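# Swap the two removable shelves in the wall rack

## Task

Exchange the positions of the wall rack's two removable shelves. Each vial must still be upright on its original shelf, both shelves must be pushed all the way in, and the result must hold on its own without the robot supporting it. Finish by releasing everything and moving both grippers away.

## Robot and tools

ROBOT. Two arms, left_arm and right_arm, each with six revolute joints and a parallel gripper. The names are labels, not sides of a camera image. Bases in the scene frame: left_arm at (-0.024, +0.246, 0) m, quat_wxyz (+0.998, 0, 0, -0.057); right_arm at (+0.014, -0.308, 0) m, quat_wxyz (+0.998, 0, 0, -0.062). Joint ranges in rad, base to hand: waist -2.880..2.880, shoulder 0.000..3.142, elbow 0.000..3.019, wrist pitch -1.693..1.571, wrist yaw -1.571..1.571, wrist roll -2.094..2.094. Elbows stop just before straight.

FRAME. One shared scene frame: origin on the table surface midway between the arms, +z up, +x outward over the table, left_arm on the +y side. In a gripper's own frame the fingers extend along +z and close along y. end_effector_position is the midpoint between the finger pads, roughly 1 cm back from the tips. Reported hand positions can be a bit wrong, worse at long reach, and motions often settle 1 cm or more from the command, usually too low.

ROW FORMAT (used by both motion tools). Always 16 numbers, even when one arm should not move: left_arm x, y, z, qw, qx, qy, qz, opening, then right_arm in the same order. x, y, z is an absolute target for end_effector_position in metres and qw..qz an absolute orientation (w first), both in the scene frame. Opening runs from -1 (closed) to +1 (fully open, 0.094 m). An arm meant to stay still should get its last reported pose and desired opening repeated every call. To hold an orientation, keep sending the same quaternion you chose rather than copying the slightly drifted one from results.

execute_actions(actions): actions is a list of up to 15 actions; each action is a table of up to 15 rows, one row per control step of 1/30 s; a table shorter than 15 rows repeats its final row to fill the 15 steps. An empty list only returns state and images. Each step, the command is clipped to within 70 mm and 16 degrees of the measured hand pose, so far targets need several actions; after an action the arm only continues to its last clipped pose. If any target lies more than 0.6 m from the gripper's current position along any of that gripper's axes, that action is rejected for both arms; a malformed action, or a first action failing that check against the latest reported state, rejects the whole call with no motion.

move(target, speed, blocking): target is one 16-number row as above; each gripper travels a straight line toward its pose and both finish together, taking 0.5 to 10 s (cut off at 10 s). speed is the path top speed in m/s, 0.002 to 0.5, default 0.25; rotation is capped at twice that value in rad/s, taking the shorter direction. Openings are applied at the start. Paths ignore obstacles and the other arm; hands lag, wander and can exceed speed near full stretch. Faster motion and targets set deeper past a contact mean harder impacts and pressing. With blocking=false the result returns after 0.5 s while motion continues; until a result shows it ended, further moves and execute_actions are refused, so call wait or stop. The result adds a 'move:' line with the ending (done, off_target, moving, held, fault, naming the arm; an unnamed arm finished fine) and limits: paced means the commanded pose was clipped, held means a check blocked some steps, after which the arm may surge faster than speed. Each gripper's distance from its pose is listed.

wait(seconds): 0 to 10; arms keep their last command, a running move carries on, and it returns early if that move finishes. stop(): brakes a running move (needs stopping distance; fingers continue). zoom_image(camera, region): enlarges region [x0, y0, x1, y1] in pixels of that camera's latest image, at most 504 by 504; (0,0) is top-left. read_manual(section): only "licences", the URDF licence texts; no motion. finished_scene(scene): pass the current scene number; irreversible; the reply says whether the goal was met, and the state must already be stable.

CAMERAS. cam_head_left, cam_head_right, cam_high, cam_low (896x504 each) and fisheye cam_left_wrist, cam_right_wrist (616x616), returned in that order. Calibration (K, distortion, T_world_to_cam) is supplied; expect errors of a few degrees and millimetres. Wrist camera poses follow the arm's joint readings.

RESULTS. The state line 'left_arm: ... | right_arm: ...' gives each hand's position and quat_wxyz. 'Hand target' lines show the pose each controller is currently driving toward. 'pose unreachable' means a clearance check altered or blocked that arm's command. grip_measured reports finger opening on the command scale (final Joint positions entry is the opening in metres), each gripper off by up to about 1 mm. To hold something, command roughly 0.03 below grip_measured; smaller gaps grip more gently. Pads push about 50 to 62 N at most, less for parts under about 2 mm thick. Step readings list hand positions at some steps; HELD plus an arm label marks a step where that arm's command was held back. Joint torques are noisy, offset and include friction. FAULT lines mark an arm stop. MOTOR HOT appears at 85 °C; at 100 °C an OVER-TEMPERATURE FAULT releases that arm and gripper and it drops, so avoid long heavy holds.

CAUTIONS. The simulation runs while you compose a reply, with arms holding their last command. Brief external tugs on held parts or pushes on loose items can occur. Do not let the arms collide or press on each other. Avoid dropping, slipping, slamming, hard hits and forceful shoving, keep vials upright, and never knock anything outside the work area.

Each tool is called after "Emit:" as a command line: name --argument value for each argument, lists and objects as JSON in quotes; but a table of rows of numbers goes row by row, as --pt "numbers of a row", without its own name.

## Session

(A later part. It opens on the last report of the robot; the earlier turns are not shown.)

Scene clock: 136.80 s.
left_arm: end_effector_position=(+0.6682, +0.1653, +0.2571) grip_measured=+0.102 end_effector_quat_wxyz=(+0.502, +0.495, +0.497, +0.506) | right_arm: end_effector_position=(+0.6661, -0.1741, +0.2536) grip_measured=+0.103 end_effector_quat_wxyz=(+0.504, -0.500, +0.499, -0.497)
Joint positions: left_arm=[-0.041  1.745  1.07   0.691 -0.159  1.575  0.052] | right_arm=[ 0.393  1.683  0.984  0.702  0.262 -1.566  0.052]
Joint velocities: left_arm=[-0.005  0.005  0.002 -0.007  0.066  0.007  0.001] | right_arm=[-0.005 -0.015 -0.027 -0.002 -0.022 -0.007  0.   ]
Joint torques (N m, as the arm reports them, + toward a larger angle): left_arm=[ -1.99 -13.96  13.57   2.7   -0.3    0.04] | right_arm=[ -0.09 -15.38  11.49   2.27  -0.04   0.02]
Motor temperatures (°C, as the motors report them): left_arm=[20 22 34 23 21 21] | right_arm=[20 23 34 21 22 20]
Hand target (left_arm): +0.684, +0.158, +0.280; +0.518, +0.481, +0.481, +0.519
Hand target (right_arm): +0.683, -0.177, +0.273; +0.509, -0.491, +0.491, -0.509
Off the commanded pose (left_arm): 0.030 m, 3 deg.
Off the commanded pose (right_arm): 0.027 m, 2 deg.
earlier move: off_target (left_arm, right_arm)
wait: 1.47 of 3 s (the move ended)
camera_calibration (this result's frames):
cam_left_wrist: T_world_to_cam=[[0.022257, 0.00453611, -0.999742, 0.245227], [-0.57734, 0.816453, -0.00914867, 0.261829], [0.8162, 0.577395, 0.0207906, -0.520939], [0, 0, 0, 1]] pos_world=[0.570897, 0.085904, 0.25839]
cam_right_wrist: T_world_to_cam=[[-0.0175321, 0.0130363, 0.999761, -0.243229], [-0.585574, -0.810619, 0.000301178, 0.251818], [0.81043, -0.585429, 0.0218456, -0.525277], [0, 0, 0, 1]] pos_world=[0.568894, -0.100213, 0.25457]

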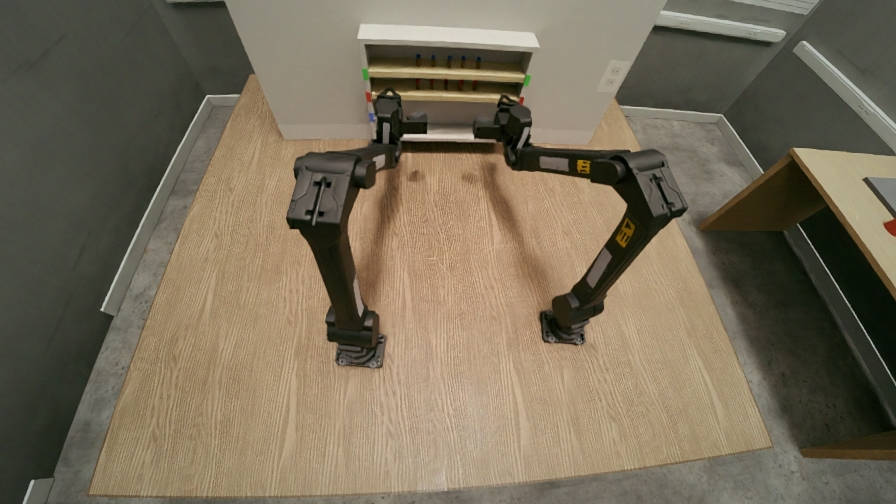

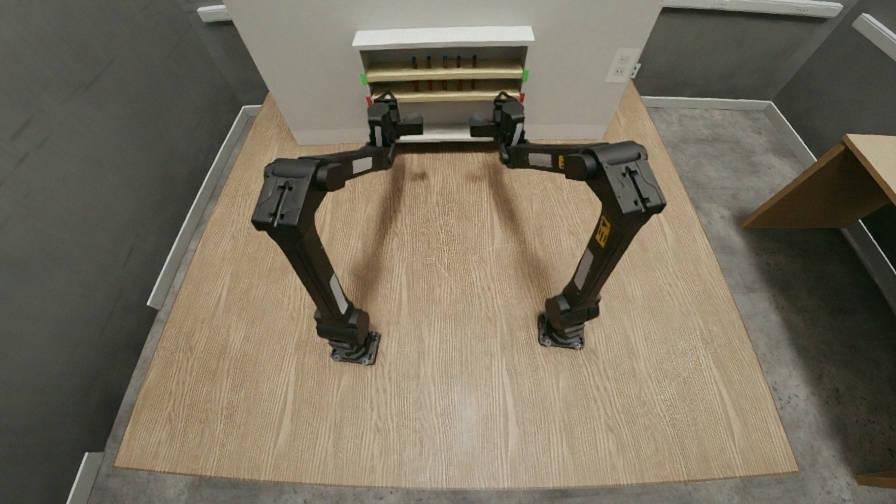

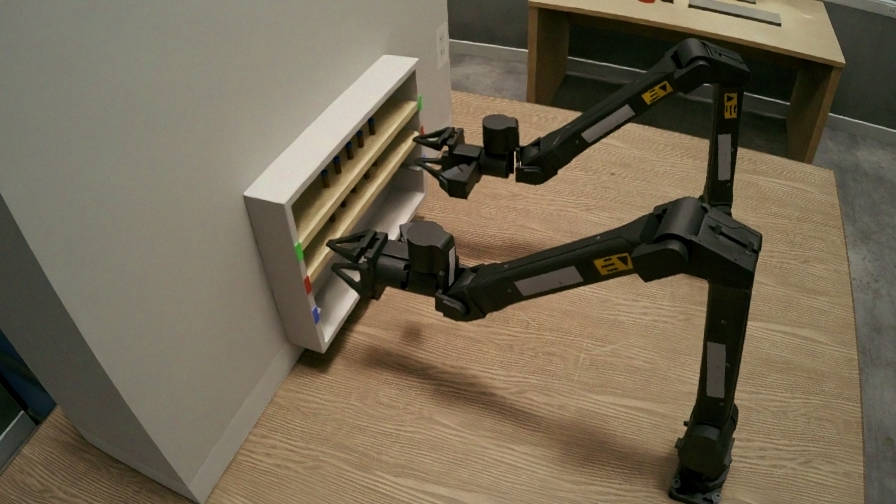

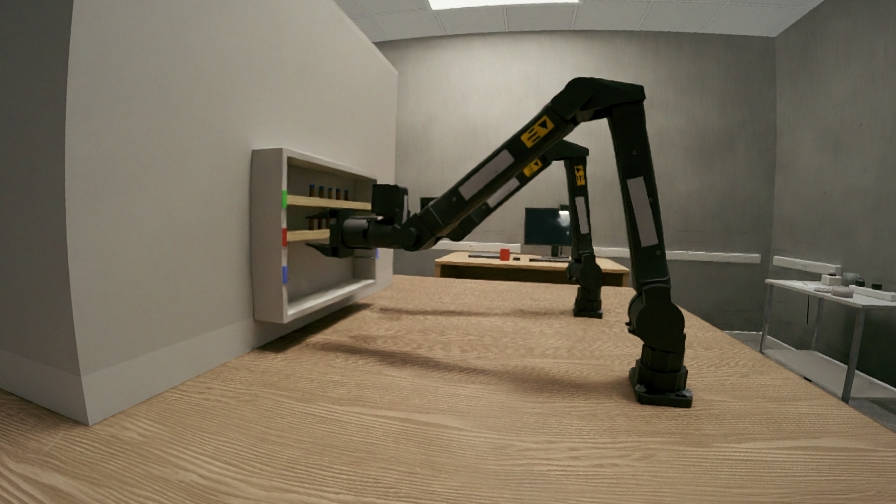

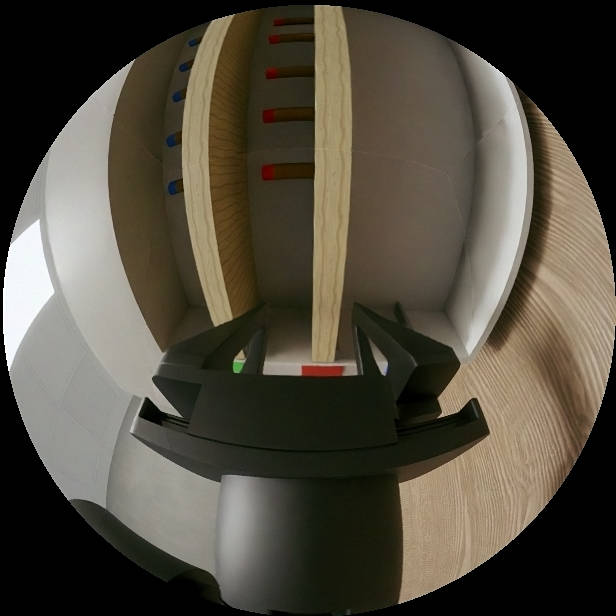

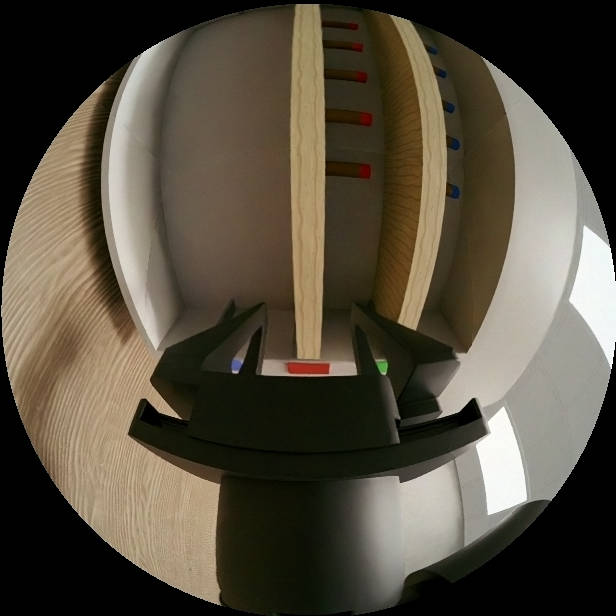

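Emit:
execute_actions --actions '[[[0.686,0.158,0.277,0.516,0.484,0.484,0.516,0.1,0.686,-0.177,0.273,0.509,-0.491,0.491,-0.509,0.1],[0.688,0.158,0.275,0.515,0.485,0.485,0.515,0.1,0.688,-0.177,0.273,0.509,-0.491,0.491,-0.509,0.1],[0.690,0.158,0.273,0.514,0.486,0.486,0.514,0.1,0.690,-0.177,0.273,0.509,-0.491,0.491,-0.509,0.1],[0.693,0.158,0.271,0.513,0.487,0.487,0.513,0.1,0.693,-0.177,0.273,0.509,-0.491,0.491,-0.509,0.1],[0.696,0.158,0.270,0.512,0.488,0.488,0.512,0.1,0.696,-0.177,0.273,0.509,-0.491,0.491,-0.509,0.1],[0.699,0.158,0.269,0.511,0.489,0.489,0.511,0.1,0.699,-0.177,0.273,0.509,-0.491,0.491,-0.509,0.1],[0.702,0.158,0.268,0.511,0.489,0.489,0.511,0.1,0.702,-0.177,0.273,0.509,-0.491,0.491,-0.509,0.1],[0.705,0.158,0.268,0.511,0.489,0.489,0.511,0.1,0.705,-0.177,0.273,0.509,-0.491,0.491,-0.509,0.1],[0.708,0.158,0.268,0.511,0.489,0.489,0.511,0.1,0.708,-0.177,0.273,0.509,-0.491,0.491,-0.509,0.1],[0.711,0.158,0.268,0.511,0.489,0.489,0.511,0.1,0.711,-0.177,0.273,0.509,-0.491,0.491,-0.509,0.1],[0.714,0.158,0.268,0.511,0.489,0.489,0.511,0.1,0.714,-0.177,0.273,0.509,-0.491,0.491,-0.509,0.1],[0.717,0.158,0.268,0.511,0.489,0.489,0.511,0.1,0.717,-0.177,0.273,0.509,-0.491,0.491,-0.509,0.1],[0.720,0.158,0.268,0.511,0.489,0.489,0.511,0.1,0.720,-0.177,0.273,0.509,-0.491,0.491,-0.509,0.1],[0.723,0.158,0.268,0.511,0.489,0.489,0.511,0.1,0.723,-0.177,0.273,0.509,-0.491,0.491,-0.509,0.1],[0.726,0.158,0.268,0.511,0.489,0.489,0.511,0.1,0.726,-0.177,0.273,0.509,-0.491,0.491,-0.509,0.1]],[[0.729,0.158,0.268,0.511,0.489,0.489,0.511,0.1,0.729,-0.177,0.273,0.509,-0.491,0.491,-0.509,0.1],[0.732,0.158,0.268,0.511,0.489,0.489,0.511,0.1,0.732,-0.177,0.273,0.509,-0.491,0.491,-0.509,0.1],[0.735,0.158,0.268,0.511,0.489,0.489,0.511,0.1,0.735,-0.177,0.273,0.509,-0.491,0.491,-0.509,0.1],[0.738,0.158,0.268,0.511,0.489,0.489,0.511,0.1,0.738,-0.177,0.273,0.509,-0.491,0.491,-0.509,0.1],[0.741,0.158,0.268,0.511,0.489,0.489,0.511,0.1,0.741,-0.177,0.273,0.509,-0.491,0.491,-0.509,0.1],[0.743,0.158,0.268,0.511,0.489,0.489,0.511,0.1,0.743,-0.177,0.273,0.509,-0.491,0.491,-0.509,0.1],[0.745,0.158,0.268,0.511,0.489,0.489,0.511,0.1,0.745,-0.177,0.273,0.509,-0.491,0.491,-0.509,0.1]]]'

Scene clock: 160.70 s.
left_arm: end_effector_position=(+0.7269, +0.1545, +0.2524) grip_measured=+0.102 end_effector_quat_wxyz=(+0.506, +0.497, +0.494, +0.504) | right_arm: end_effector_position=(+0.7270, -0.1737, +0.2523) grip_measured=+0.103 end_effector_quat_wxyz=(+0.503, -0.500, +0.500, -0.497)
Joint positions: left_arm=[-0.041  1.88   1.257  0.641 -0.149  1.575  0.052] | right_arm=[ 0.365  1.811  1.166  0.644  0.236 -1.566  0.052]
Joint velocities: left_arm=[-0.005  0.005  0.002 -0.007 -0.037 -0.037  0.001] | right_arm=[-0.015 -0.024  0.002 -0.007  0.007 -0.081 -0.002]
Joint torques (N m, as the arm reports them, + toward a larger angle): left_arm=[ -0.93 -16.95  14.03   1.19   0.03  -0.03] | right_arm=[  0.04 -18.5   11.69   2.31  -0.02   0.01]
Motor temperatures (°C, as the motors report them): left_arm=[20 22 35 23 21 21] | right_arm=[20 23 36 21 22 20]
Hand target (left_arm): +0.743, +0.158, +0.268; +0.511, +0.489, +0.489, +0.511
Hand target (right_arm): +0.743, -0.177, +0.274; +0.509, -0.491, +0.491, -0.509
Off the commanded pose (left_arm): 0.024 m, 1 deg.
Off the commanded pose (right_arm): 0.028 m, 2 deg.
Step readings (end_effector_position; steps 1 to 15: 1st action; 16 to 30: 2nd action):
0: left_arm (+0.6682, +0.1652, +0.2568) | right_arm (+0.6661, -0.1741, +0.2536)
1: left_arm (+0.6682, +0.1652, +0.2568) | right_arm (+0.6661, -0.1741, +0.2536)
2: left_arm (+0.6683, +0.1652, +0.2563) | right_arm (+0.6664, -0.1739, +0.2535)
4: left_arm (+0.6697, +0.1650, +0.2558) | right_arm (+0.6683, -0.1736, +0.2536)
8: left_arm (+0.6794, +0.1635, +0.2546) | right_arm (+0.6786, -0.1727, +0.2546)
15: left_arm (+0.7009, +0.1596, +0.2512) | right_arm (+0.7009, -0.1736, +0.2542)
16: left_arm (+0.7038, +0.1589, +0.2513) | right_arm (+0.7039, -0.1738, +0.2538)
17: left_arm (+0.7067, +0.1583, +0.2513) | right_arm (+0.7069, -0.1736, +0.2539)
19: left_arm (+0.7125, +0.1571, +0.2516) | right_arm (+0.7128, -0.1736, +0.2536)
23: left_arm (+0.7234, +0.1550, +0.2532) | right_arm (+0.7237, -0.1734, +0.2533)
30: end_effector_position above
camera_calibration (this result's frames):
cam_left_wrist: T_world_to_cam=[[0.0249619, 0.00406849, -0.99968, 0.237387], [-0.569502, 0.821918, -0.0108753, 0.29833], [0.821611, 0.569591, 0.0228336, -0.565775], [0, 0, 0, 1]] pos_world=[0.628821, 0.0760923, 0.253474]
cam_right_wrist: T_world_to_cam=[[-0.0149344, 0.0137569, 0.999794, -0.242568], [-0.586806, -0.809724, 0.0023762, 0.288348], [0.80959, -0.58665, 0.0201654, -0.573463], [0, 0, 0, 1]] pos_world=[0.629851, -0.0996021, 0.253397]

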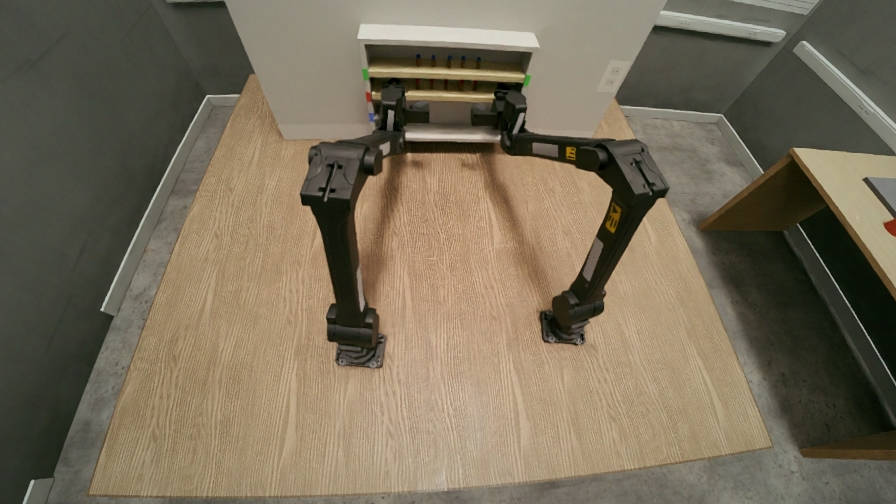

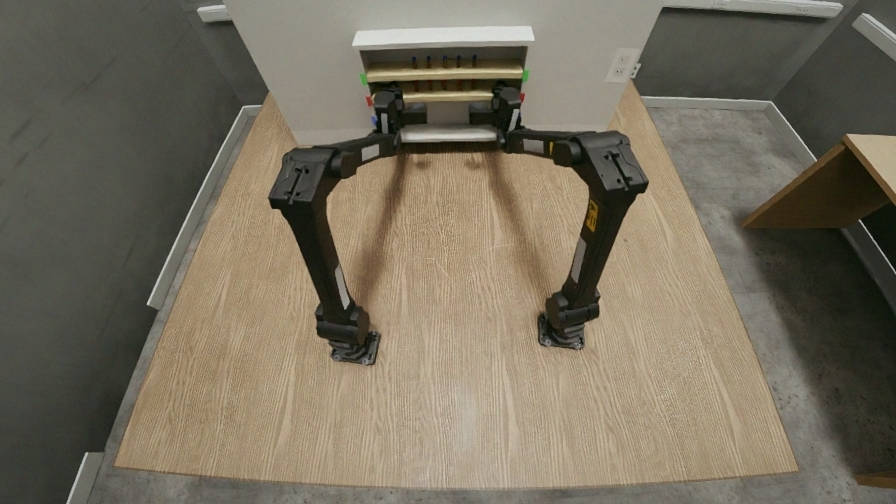

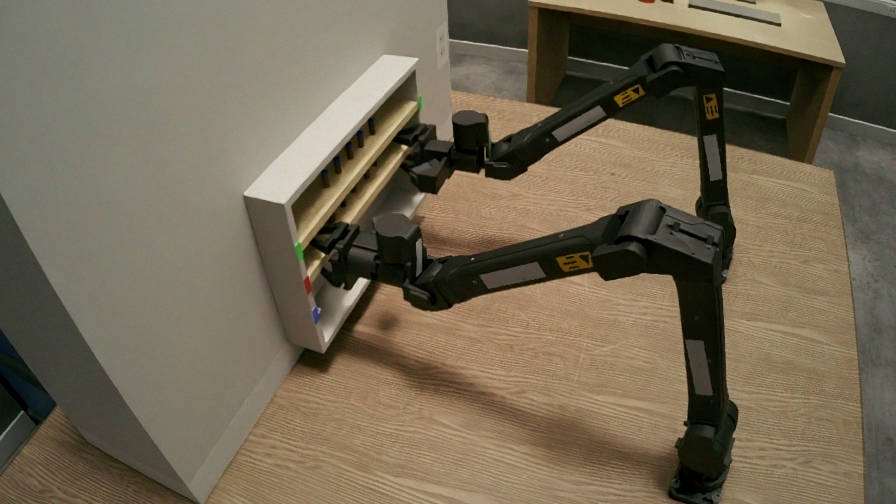

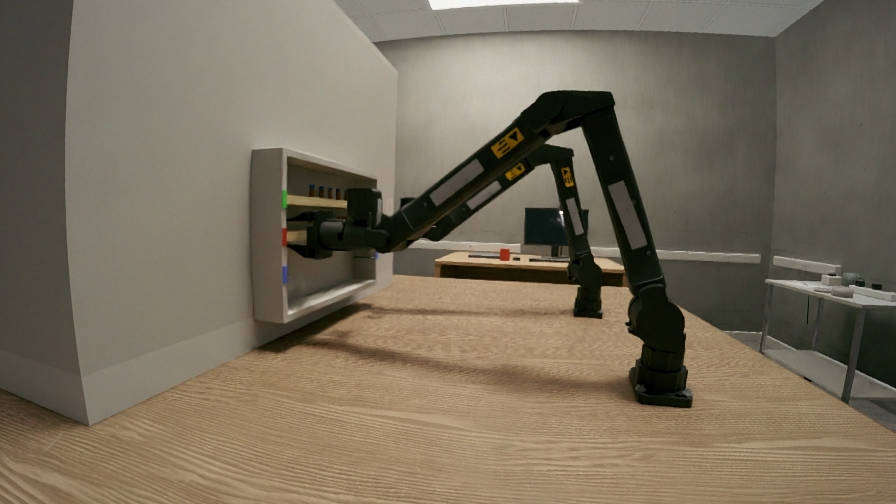

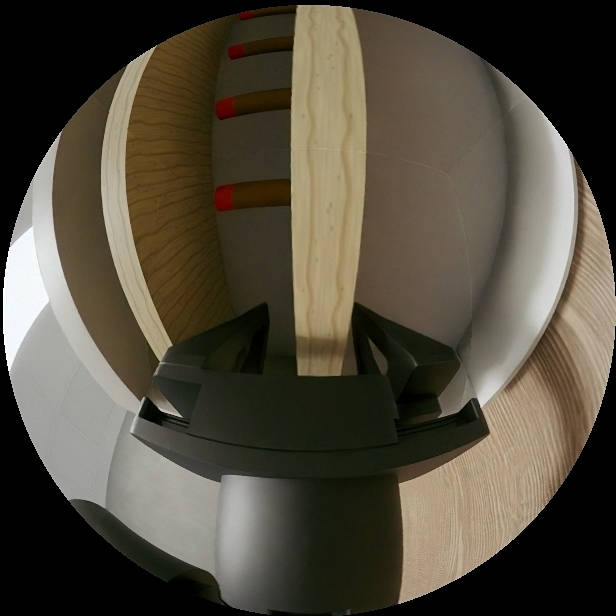

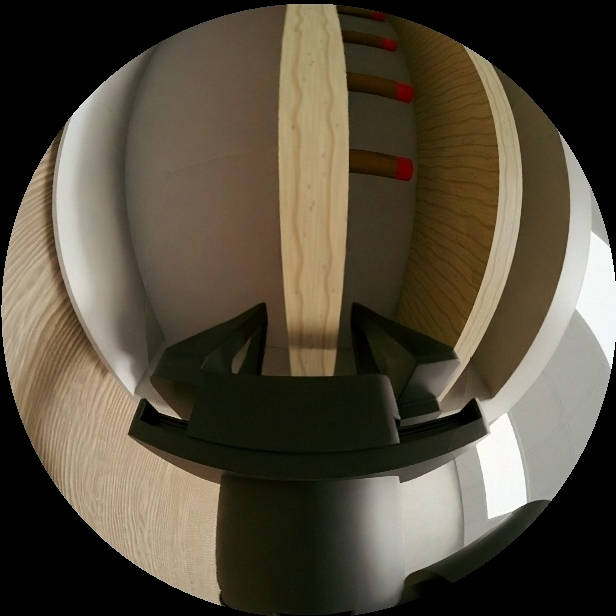

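Emit:
execute_actions --actions '[[[0.745,0.158,0.267,0.510,0.490,0.490,0.510,0.0,0.745,-0.177,0.273,0.509,-0.491,0.491,-0.509,0.0],[0.745,0.158,0.266,0.509,0.491,0.491,0.509,-0.1,0.745,-0.177,0.274,0.509,-0.491,0.491,-0.509,-0.1],[0.745,0.158,0.265,0.508,0.492,0.492,0.508,-0.2,0.745,-0.177,0.274,0.509,-0.491,0.491,-0.509,-0.2],[0.745,0.158,0.264,0.507,0.493,0.493,0.507,-0.25,0.745,-0.177,0.274,0.509,-0.491,0.491,-0.509,-0.25],[0.745,0.158,0.263,0.506,0.494,0.494,0.506,-0.3,0.745,-0.177,0.275,0.509,-0.491,0.491,-0.509,-0.3],[0.745,0.158,0.263,0.506,0.494,0.494,0.506,-0.35,0.745,-0.177,0.275,0.509,-0.491,0.491,-0.509,-0.35],[0.745,0.158,0.263,0.506,0.494,0.494,0.506,-0.4,0.745,-0.177,0.275,0.509,-0.491,0.491,-0.509,-0.4],[0.745,0.158,0.263,0.506,0.494,0.494,0.506,-0.45,0.745,-0.177,0.275,0.509,-0.491,0.491,-0.509,-0.45]]]'

Scene clock: 177.80 s.
left_arm: end_effector_position=(+0.7270, +0.1549, +0.2478) grip_measured=-0.448 end_effector_quat_wxyz=(+0.500, +0.502, +0.498, +0.500) | right_arm: end_effector_position=(+0.7270, -0.1736, +0.2513) grip_measured=-0.447 end_effector_quat_wxyz=(+0.502, -0.502, +0.501, -0.496)
Joint positions: left_arm=[-0.04   1.88   1.257  0.622 -0.149  1.575  0.026] | right_arm=[ 0.365  1.811  1.166  0.64   0.235 -1.566  0.026]
Joint velocities: left_arm=[ 0.005 -0.024 -0.017 -0.017  0.037 -0.007  0.   ] | right_arm=[-0.005  0.005 -0.012  0.012 -0.022  0.051 -0.001]
Joint torques (N m, as the arm reports them, + toward a larger angle): left_arm=[ -0.96 -16.96  14.01   1.2    0.03  -0.07] | right_arm=[ -0.24 -18.96  11.88   2.28  -0.03   0.03]
Motor temperatures (°C, as the motors report them): left_arm=[20 22 36 23 21 21] | right_arm=[20 23 37 21 22 20]
Hand target (left_arm): +0.743, +0.158, +0.263; +0.506, +0.494, +0.494, +0.506
Hand target (right_arm): +0.742, -0.177, +0.275; +0.509, -0.491, +0.491, -0.509
Off the commanded pose (left_arm): 0.024 m, 1 deg.
Off the commanded pose (right_arm): 0.030 m, 2 deg.
Step readings (end_effector_position):
0: left_arm (+0.7269, +0.1545, +0.2524) | right_arm (+0.7270, -0.1737, +0.2523)
1: left_arm (+0.7269, +0.1544, +0.2523) | right_arm (+0.7270, -0.1737, +0.2523)
2: left_arm (+0.7269, +0.1544, +0.2519) | right_arm (+0.7270, -0.1736, +0.2522)
4: left_arm (+0.7269, +0.1544, +0.2505) | right_arm (+0.7270, -0.1736, +0.2520)
8: left_arm (+0.7269, +0.1547, +0.2480) | right_arm (+0.7270, -0.1736, +0.2514)
15: end_effector_position above
camera_calibration (this result's frames):
cam_left_wrist: T_world_to_cam=[[0.00611642, 0.0069923, -0.999957, 0.246046], [-0.569583, 0.821931, 0.00226347, 0.294785], [0.821911, 0.569545, 0.00900997, -0.562792], [0, 0, 0, 1]] pos_world=[0.628965, 0.0765225, 0.250439]
cam_right_wrist: T_world_to_cam=[[-0.0108663, 0.0147563, 0.999832, -0.244351], [-0.586481, -0.809944, 0.00557978, 0.287322], [0.80989, -0.586322, 0.0174554, -0.572882], [0, 0, 0, 1]] pos_world=[0.629825, -0.0995732, 0.252706]

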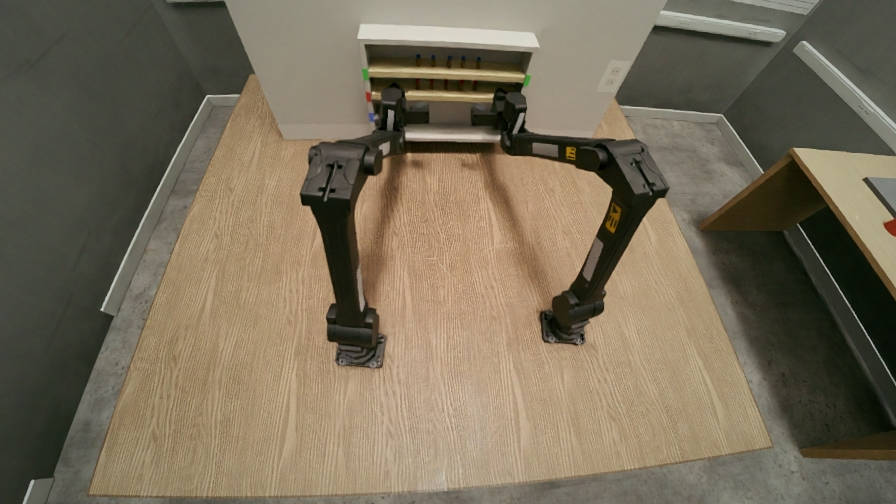

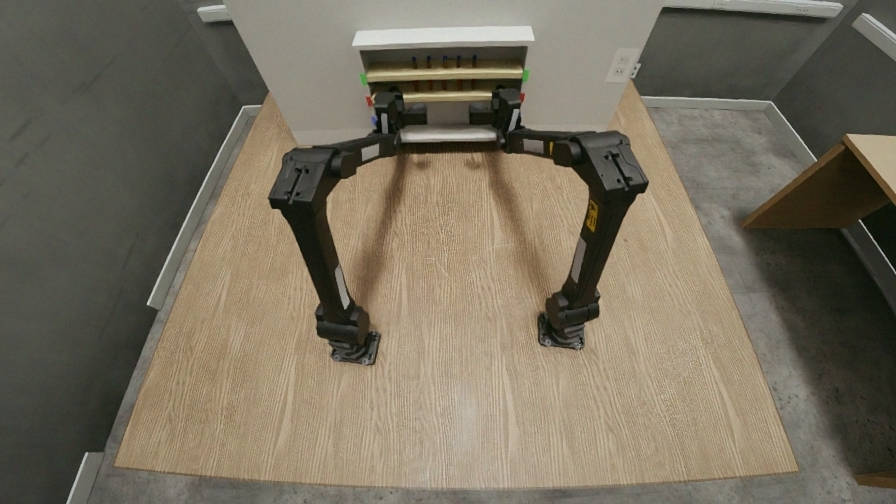

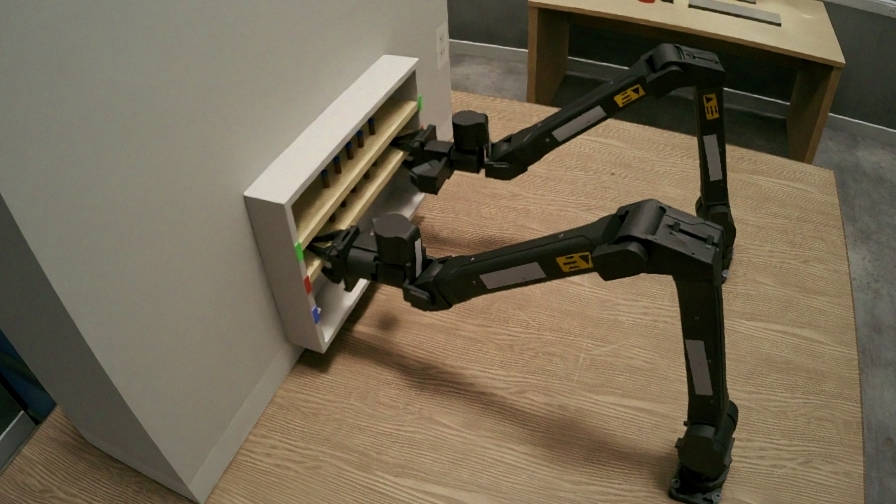

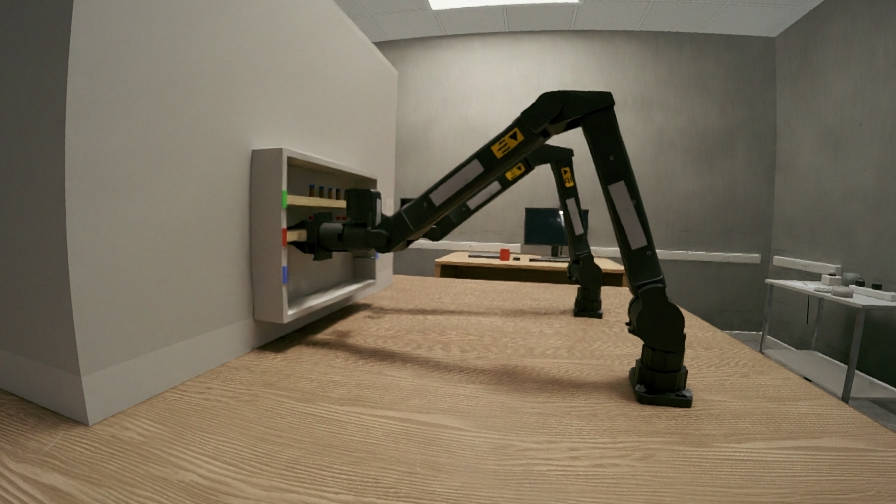

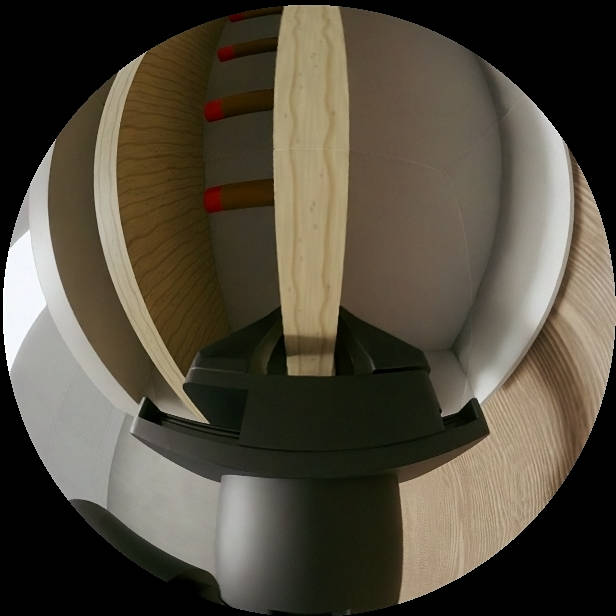

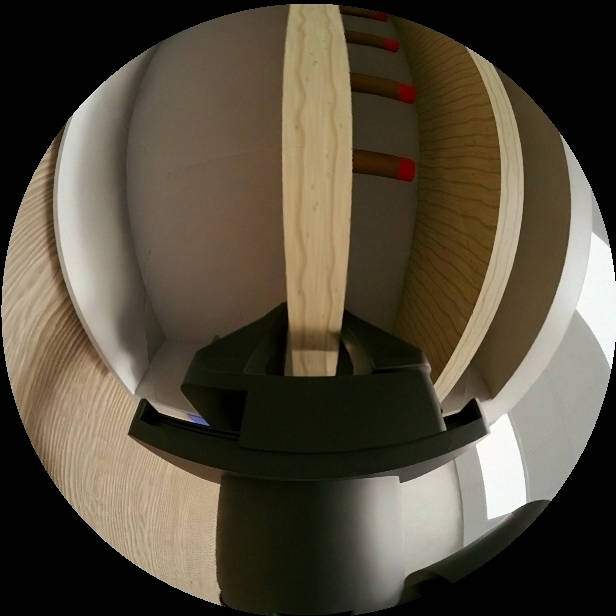

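Emit:
execute_actions --actions '[[[0.745,0.158,0.263,0.506,0.494,0.494,0.506,-0.45,0.746,-0.177,0.2765,0.5097,-0.4903,0.4903,-0.5097,-0.45],[0.745,0.158,0.263,0.506,0.494,0.494,0.506,-0.45,0.7465,-0.177,0.278,0.5105,-0.4895,0.4895,-0.5105,-0.45],[0.745,0.158,0.263,0.506,0.494,0.494,0.506,-0.45,0.7465,-0.177,0.278,0.5105,-0.4895,0.4895,-0.5105,-0.45],[0.745,0.158,0.263,0.506,0.494,0.494,0.506,-0.47,0.7465,-0.177,0.278,0.5105,-0.4895,0.4895,-0.5105,-0.47],[0.745,0.158,0.263,0.506,0.494,0.494,0.506,-0.49,0.7465,-0.177,0.278,0.5105,-0.4895,0.4895,-0.5105,-0.49],[0.745,0.158,0.263,0.506,0.494,0.494,0.506,-0.51,0.7465,-0.177,0.278,0.5105,-0.4895,0.4895,-0.5105,-0.51],[0.745,0.158,0.263,0.506,0.494,0.494,0.506,-0.53,0.7465,-0.177,0.278,0.5105,-0.4895,0.4895,-0.5105,-0.53],[0.745,0.158,0.263,0.506,0.494,0.494,0.506,-0.55,0.7465,-0.177,0.278,0.5105,-0.4895,0.4895,-0.5105,-0.55],[0.745,0.158,0.263,0.506,0.494,0.494,0.506,-0.57,0.7465,-0.177,0.278,0.5105,-0.4895,0.4895,-0.5105,-0.57],[0.745,0.158,0.263,0.506,0.494,0.494,0.506,-0.59,0.7465,-0.177,0.278,0.5105,-0.4895,0.4895,-0.5105,-0.59],[0.745,0.158,0.263,0.506,0.494,0.494,0.506,-0.61,0.7465,-0.177,0.278,0.5105,-0.4895,0.4895,-0.5105,-0.61],[0.745,0.158,0.263,0.506,0.494,0.494,0.506,-0.63,0.7465,-0.177,0.278,0.5105,-0.4895,0.4895,-0.5105,-0.63],[0.745,0.158,0.263,0.506,0.494,0.494,0.506,-0.65,0.7465,-0.177,0.278,0.5105,-0.4895,0.4895,-0.5105,-0.65]]]'

Scene clock: 192.00 s.
left_arm: end_effector_position=(+0.7271, +0.1549, +0.2481) grip_measured=-0.636 end_effector_quat_wxyz=(+0.500, +0.502, +0.498, +0.500) | right_arm: end_effector_position=(+0.7284, -0.1732, +0.2547) grip_measured=-0.633 end_effector_quat_wxyz=(+0.503, -0.501, +0.498, -0.498)
Joint positions: left_arm=[-0.04   1.88   1.258  0.622 -0.149  1.575  0.017] | right_arm=[ 0.365  1.811  1.173  0.64   0.235 -1.569  0.017]
Joint velocities: left_arm=[-0.005 -0.015  0.012 -0.007 -0.022 -0.007  0.   ] | right_arm=[-0.005 -0.015 -0.007 -0.002  0.051  0.037 -0.002]
Joint torques (N m, as the arm reports them, + toward a larger angle): left_arm=[ -0.94 -17.04  13.93   1.18   0.02  -0.07] | right_arm=[ -0.11 -18.71  11.79   2.37  -0.02   0.05]
Motor temperatures (°C, as the motors report them): left_arm=[20 23 37 23 21 21] | right_arm=[20 24 37 21 22 20]
Hand target (left_arm): +0.743, +0.158, +0.263; +0.506, +0.494, +0.494, +0.506
Hand target (right_arm): +0.744, -0.178, +0.278; +0.510, -0.489, +0.490, -0.510
Off the commanded pose (left_arm): 0.023 m, 1 deg.
Off the commanded pose (right_arm): 0.030 m, 2 deg.
Step readings (end_effector_position):
0: left_arm (+0.7270, +0.1549, +0.2478) | right_arm (+0.7270, -0.1736, +0.2513)
1: left_arm (+0.7270, +0.1549, +0.2478) | right_arm (+0.7270, -0.1736, +0.2513)
2: left_arm (+0.7270, +0.1549, +0.2478) | right_arm (+0.7270, -0.1736, +0.2513)
4: left_arm (+0.7270, +0.1549, +0.2478) | right_arm (+0.7270, -0.1736, +0.2513)
8: left_arm (+0.7270, +0.1549, +0.2478) | right_arm (+0.7280, -0.1734, +0.2538)
15: end_effector_position above
camera_calibration (this result's frames):
cam_left_wrist: T_world_to_cam=[[0.00649341, 0.0069341, -0.999955, 0.246109], [-0.569584, 0.821931, 0.0020009, 0.294967], [0.821907, 0.569545, 0.00928669, -0.562985], [0, 0, 0, 1]] pos_world=[0.629132, 0.0764968, 0.250736]
cam_right_wrist: T_world_to_cam=[[-0.0168207, 0.0167206, 0.999719, -0.243091], [-0.586195, -0.810161, 0.00368723, 0.288726], [0.809995, -0.585968, 0.023429, -0.5754], [0, 0, 0, 1]] pos_world=[0.631232, -0.099187, 0.255439]

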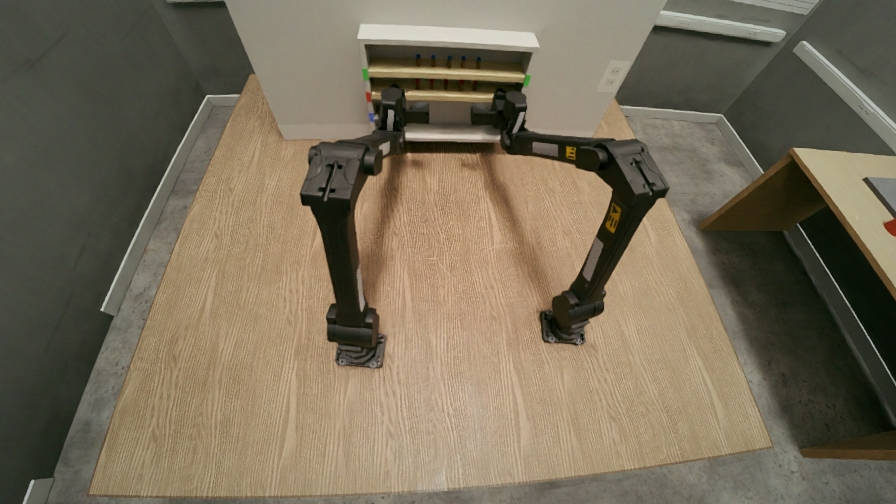

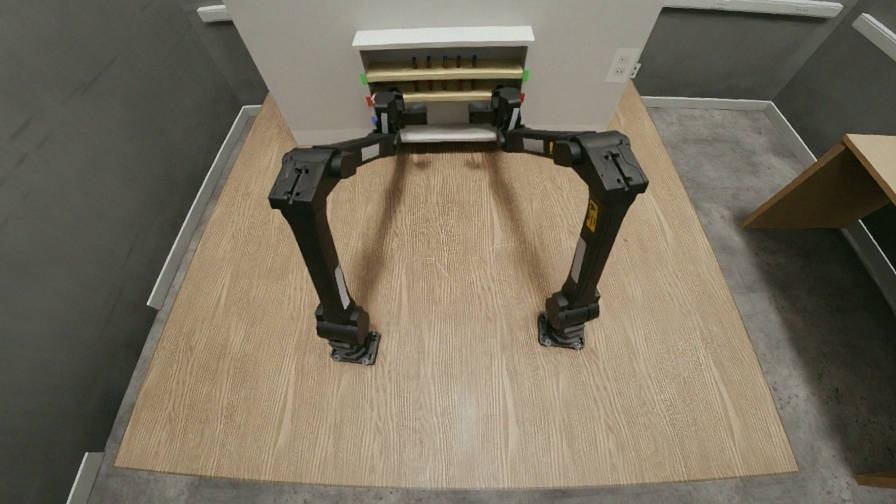

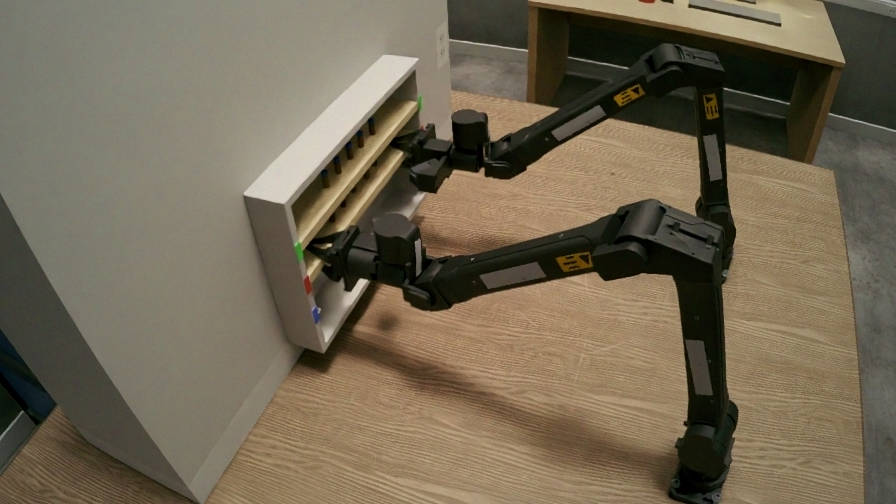

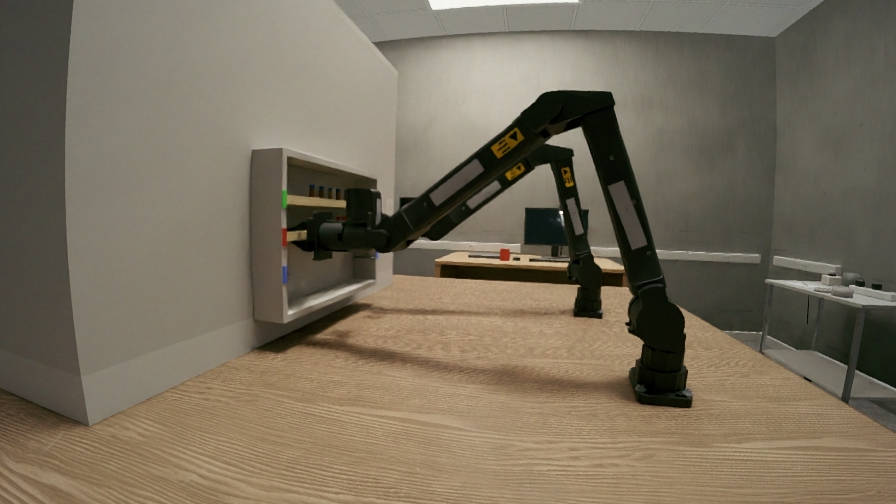

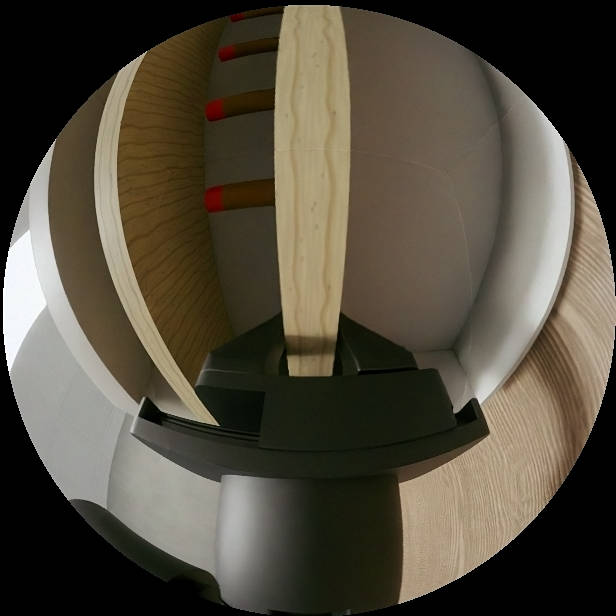

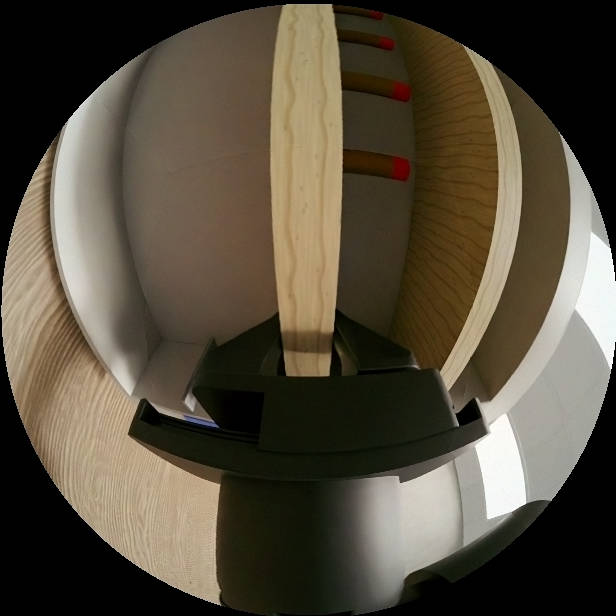

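Emit:
execute_actions --actions '[[[0.745,0.157,0.263,0.506,0.494,0.494,0.506,-0.68,0.7465,-0.176,0.278,0.5105,-0.4895,0.4895,-0.5105,-0.68],[0.742,0.156,0.267,0.509,0.491,0.491,0.509,-0.68,0.743,-0.175,0.281,0.5125,-0.4875,0.4875,-0.5125,-0.68],[0.739,0.156,0.272,0.512,0.488,0.488,0.512,-0.68,0.740,-0.175,0.283,0.5145,-0.4855,0.4855,-0.5145,-0.68],[0.736,0.155,0.276,0.515,0.485,0.485,0.515,-0.68,0.737,-0.174,0.286,0.5165,-0.4835,0.4835,-0.5165,-0.68],[0.733,0.155,0.281,0.518,0.482,0.482,0.518,-0.68,0.734,-0.173,0.288,0.5185,-0.4815,0.4815,-0.5185,-0.68],[0.730,0.155,0.285,0.521,0.479,0.479,0.521,-0.68,0.731,-0.173,0.291,0.5205,-0.4795,0.4795,-0.5205,-0.68]]]'

Scene clock: 223.60 s.
left_arm: end_effector_position=(+0.7272, +0.1550, +0.2492) grip_measured=-0.645 end_effector_quat_wxyz=(+0.501, +0.501, +0.497, +0.501) | right_arm: end_effector_position=(+0.7284, -0.1735, +0.2568) grip_measured=-0.637 end_effector_quat_wxyz=(+0.503, -0.499, +0.496, -0.501)
Joint positions: left_arm=[-0.04   1.88   1.258  0.626 -0.149  1.575  0.017] | right_arm=[ 0.365  1.811  1.173  0.648  0.237 -1.574  0.017]
Joint velocities: left_arm=[-0.005 -0.005  0.002 -0.022  0.022 -0.037 -0.   ] | right_arm=[-0.005 -0.015  0.002  0.002 -0.037 -0.022  0.   ]
Joint torques (N m, as the arm reports them, + toward a larger angle): left_arm=[ -1.53 -19.99  10.86   3.45  -0.38   0.08] | right_arm=[  0.51 -21.8    9.25   4.11   0.53   0.01]
Motor temperatures (°C, as the motors report them): left_arm=[20 23 37 23 21 21] | right_arm=[20 24 38 21 22 20]
Hand target (left_arm): +0.729, +0.155, +0.285; +0.520, +0.479, +0.479, +0.521
Hand target (right_arm): +0.730, -0.173, +0.291; +0.520, -0.479, +0.480, -0.520
Off the commanded pose (left_arm): 0.036 m, 5 deg.
Off the commanded pose (right_arm): 0.034 m, 4 deg.
Step readings (end_effector_position):
0: left_arm (+0.7271, +0.1549, +0.2481) | right_arm (+0.7284, -0.1732, +0.2547)
1: left_arm (+0.7272, +0.1549, +0.2483) | right_arm (+0.7284, -0.1732, +0.2547)
2: left_arm (+0.7272, +0.1549, +0.2483) | right_arm (+0.7284, -0.1732, +0.2547)
4: left_arm (+0.7272, +0.1550, +0.2483) | right_arm (+0.7284, -0.1733, +0.2550)
8: left_arm (+0.7272, +0.1550, +0.2492) | right_arm (+0.7284, -0.1735, +0.2566)
15: end_effector_position above
camera_calibration (this result's frames):
cam_left_wrist: T_world_to_cam=[[0.0106364, 0.00668011, -0.999921, 0.244268], [-0.570215, 0.821496, -0.000577397, 0.296083], [0.821427, 0.570176, 0.0125469, -0.563692], [0, 0, 0, 1]] pos_world=[0.629264, 0.076541, 0.251493]
cam_right_wrist: T_world_to_cam=[[-0.0253305, 0.0199877, 0.999479, -0.238373], [-0.587785, -0.809016, 0.00128216, 0.29042], [0.808621, -0.587446, 0.0322413, -0.577155], [0, 0, 0, 1]] pos_world=[0.631366, -0.0993286, 0.256485]

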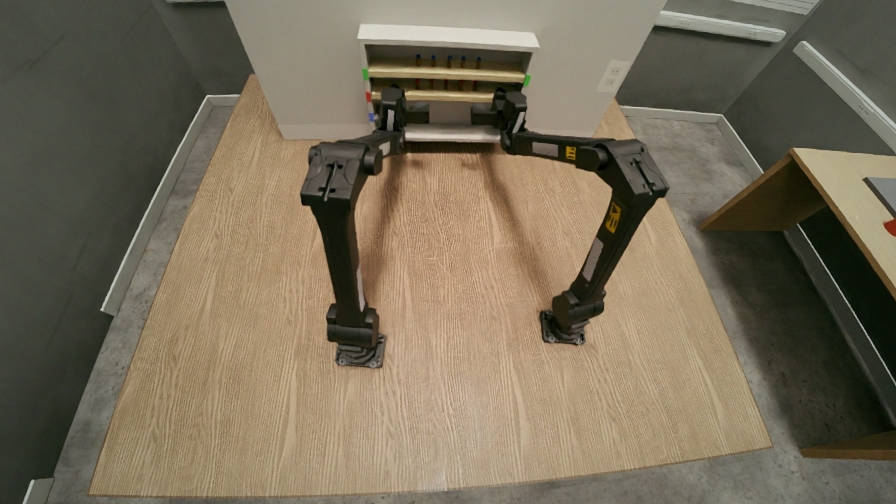

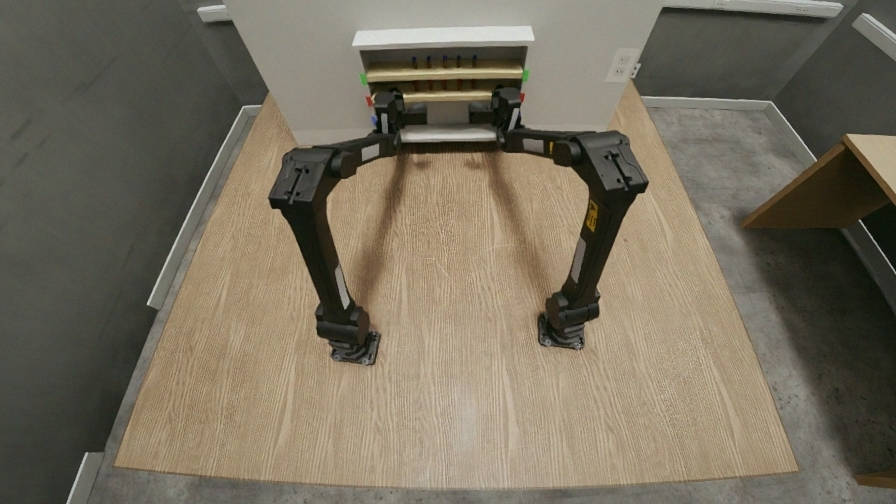

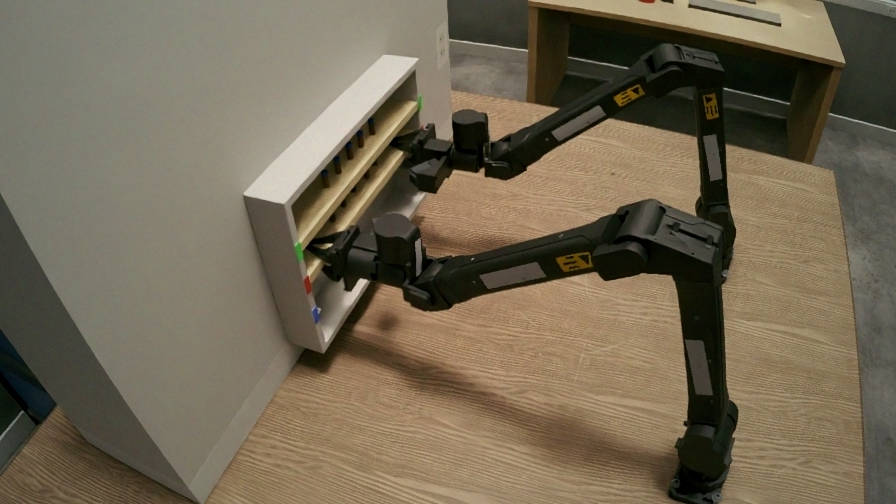

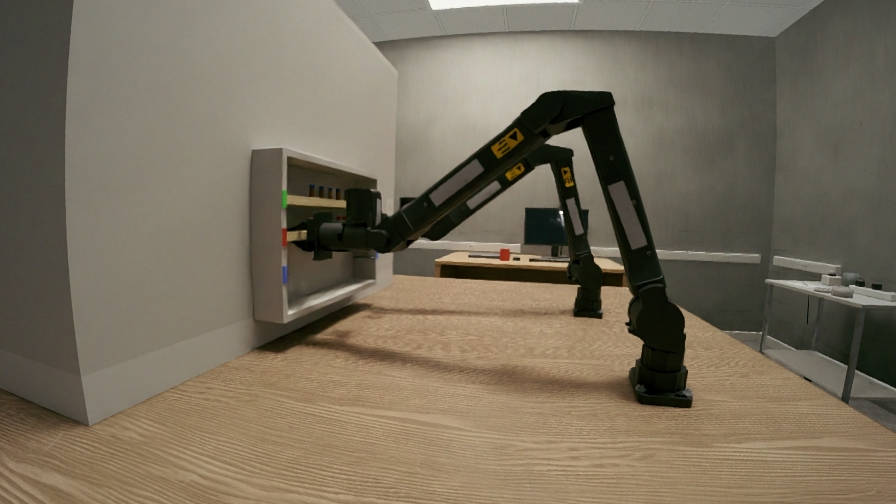

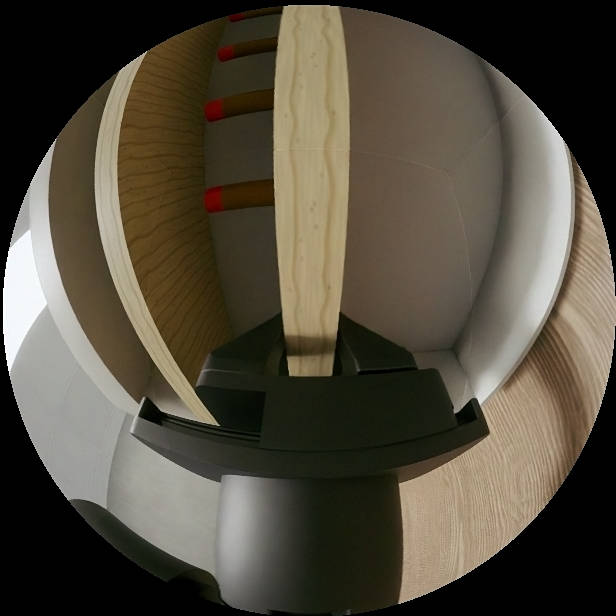

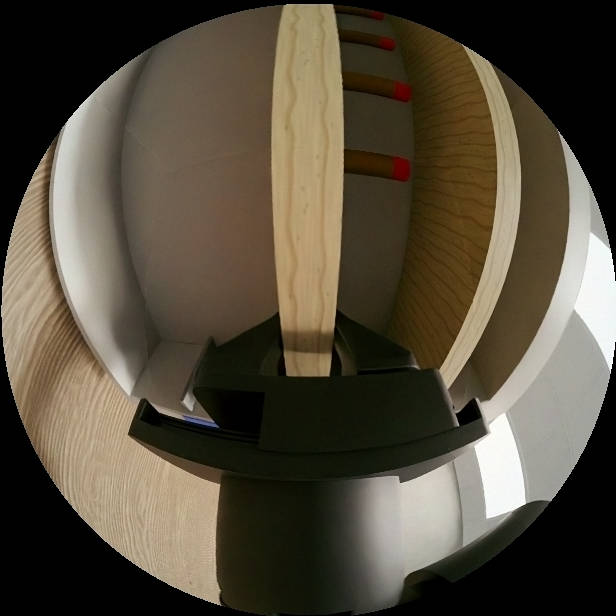

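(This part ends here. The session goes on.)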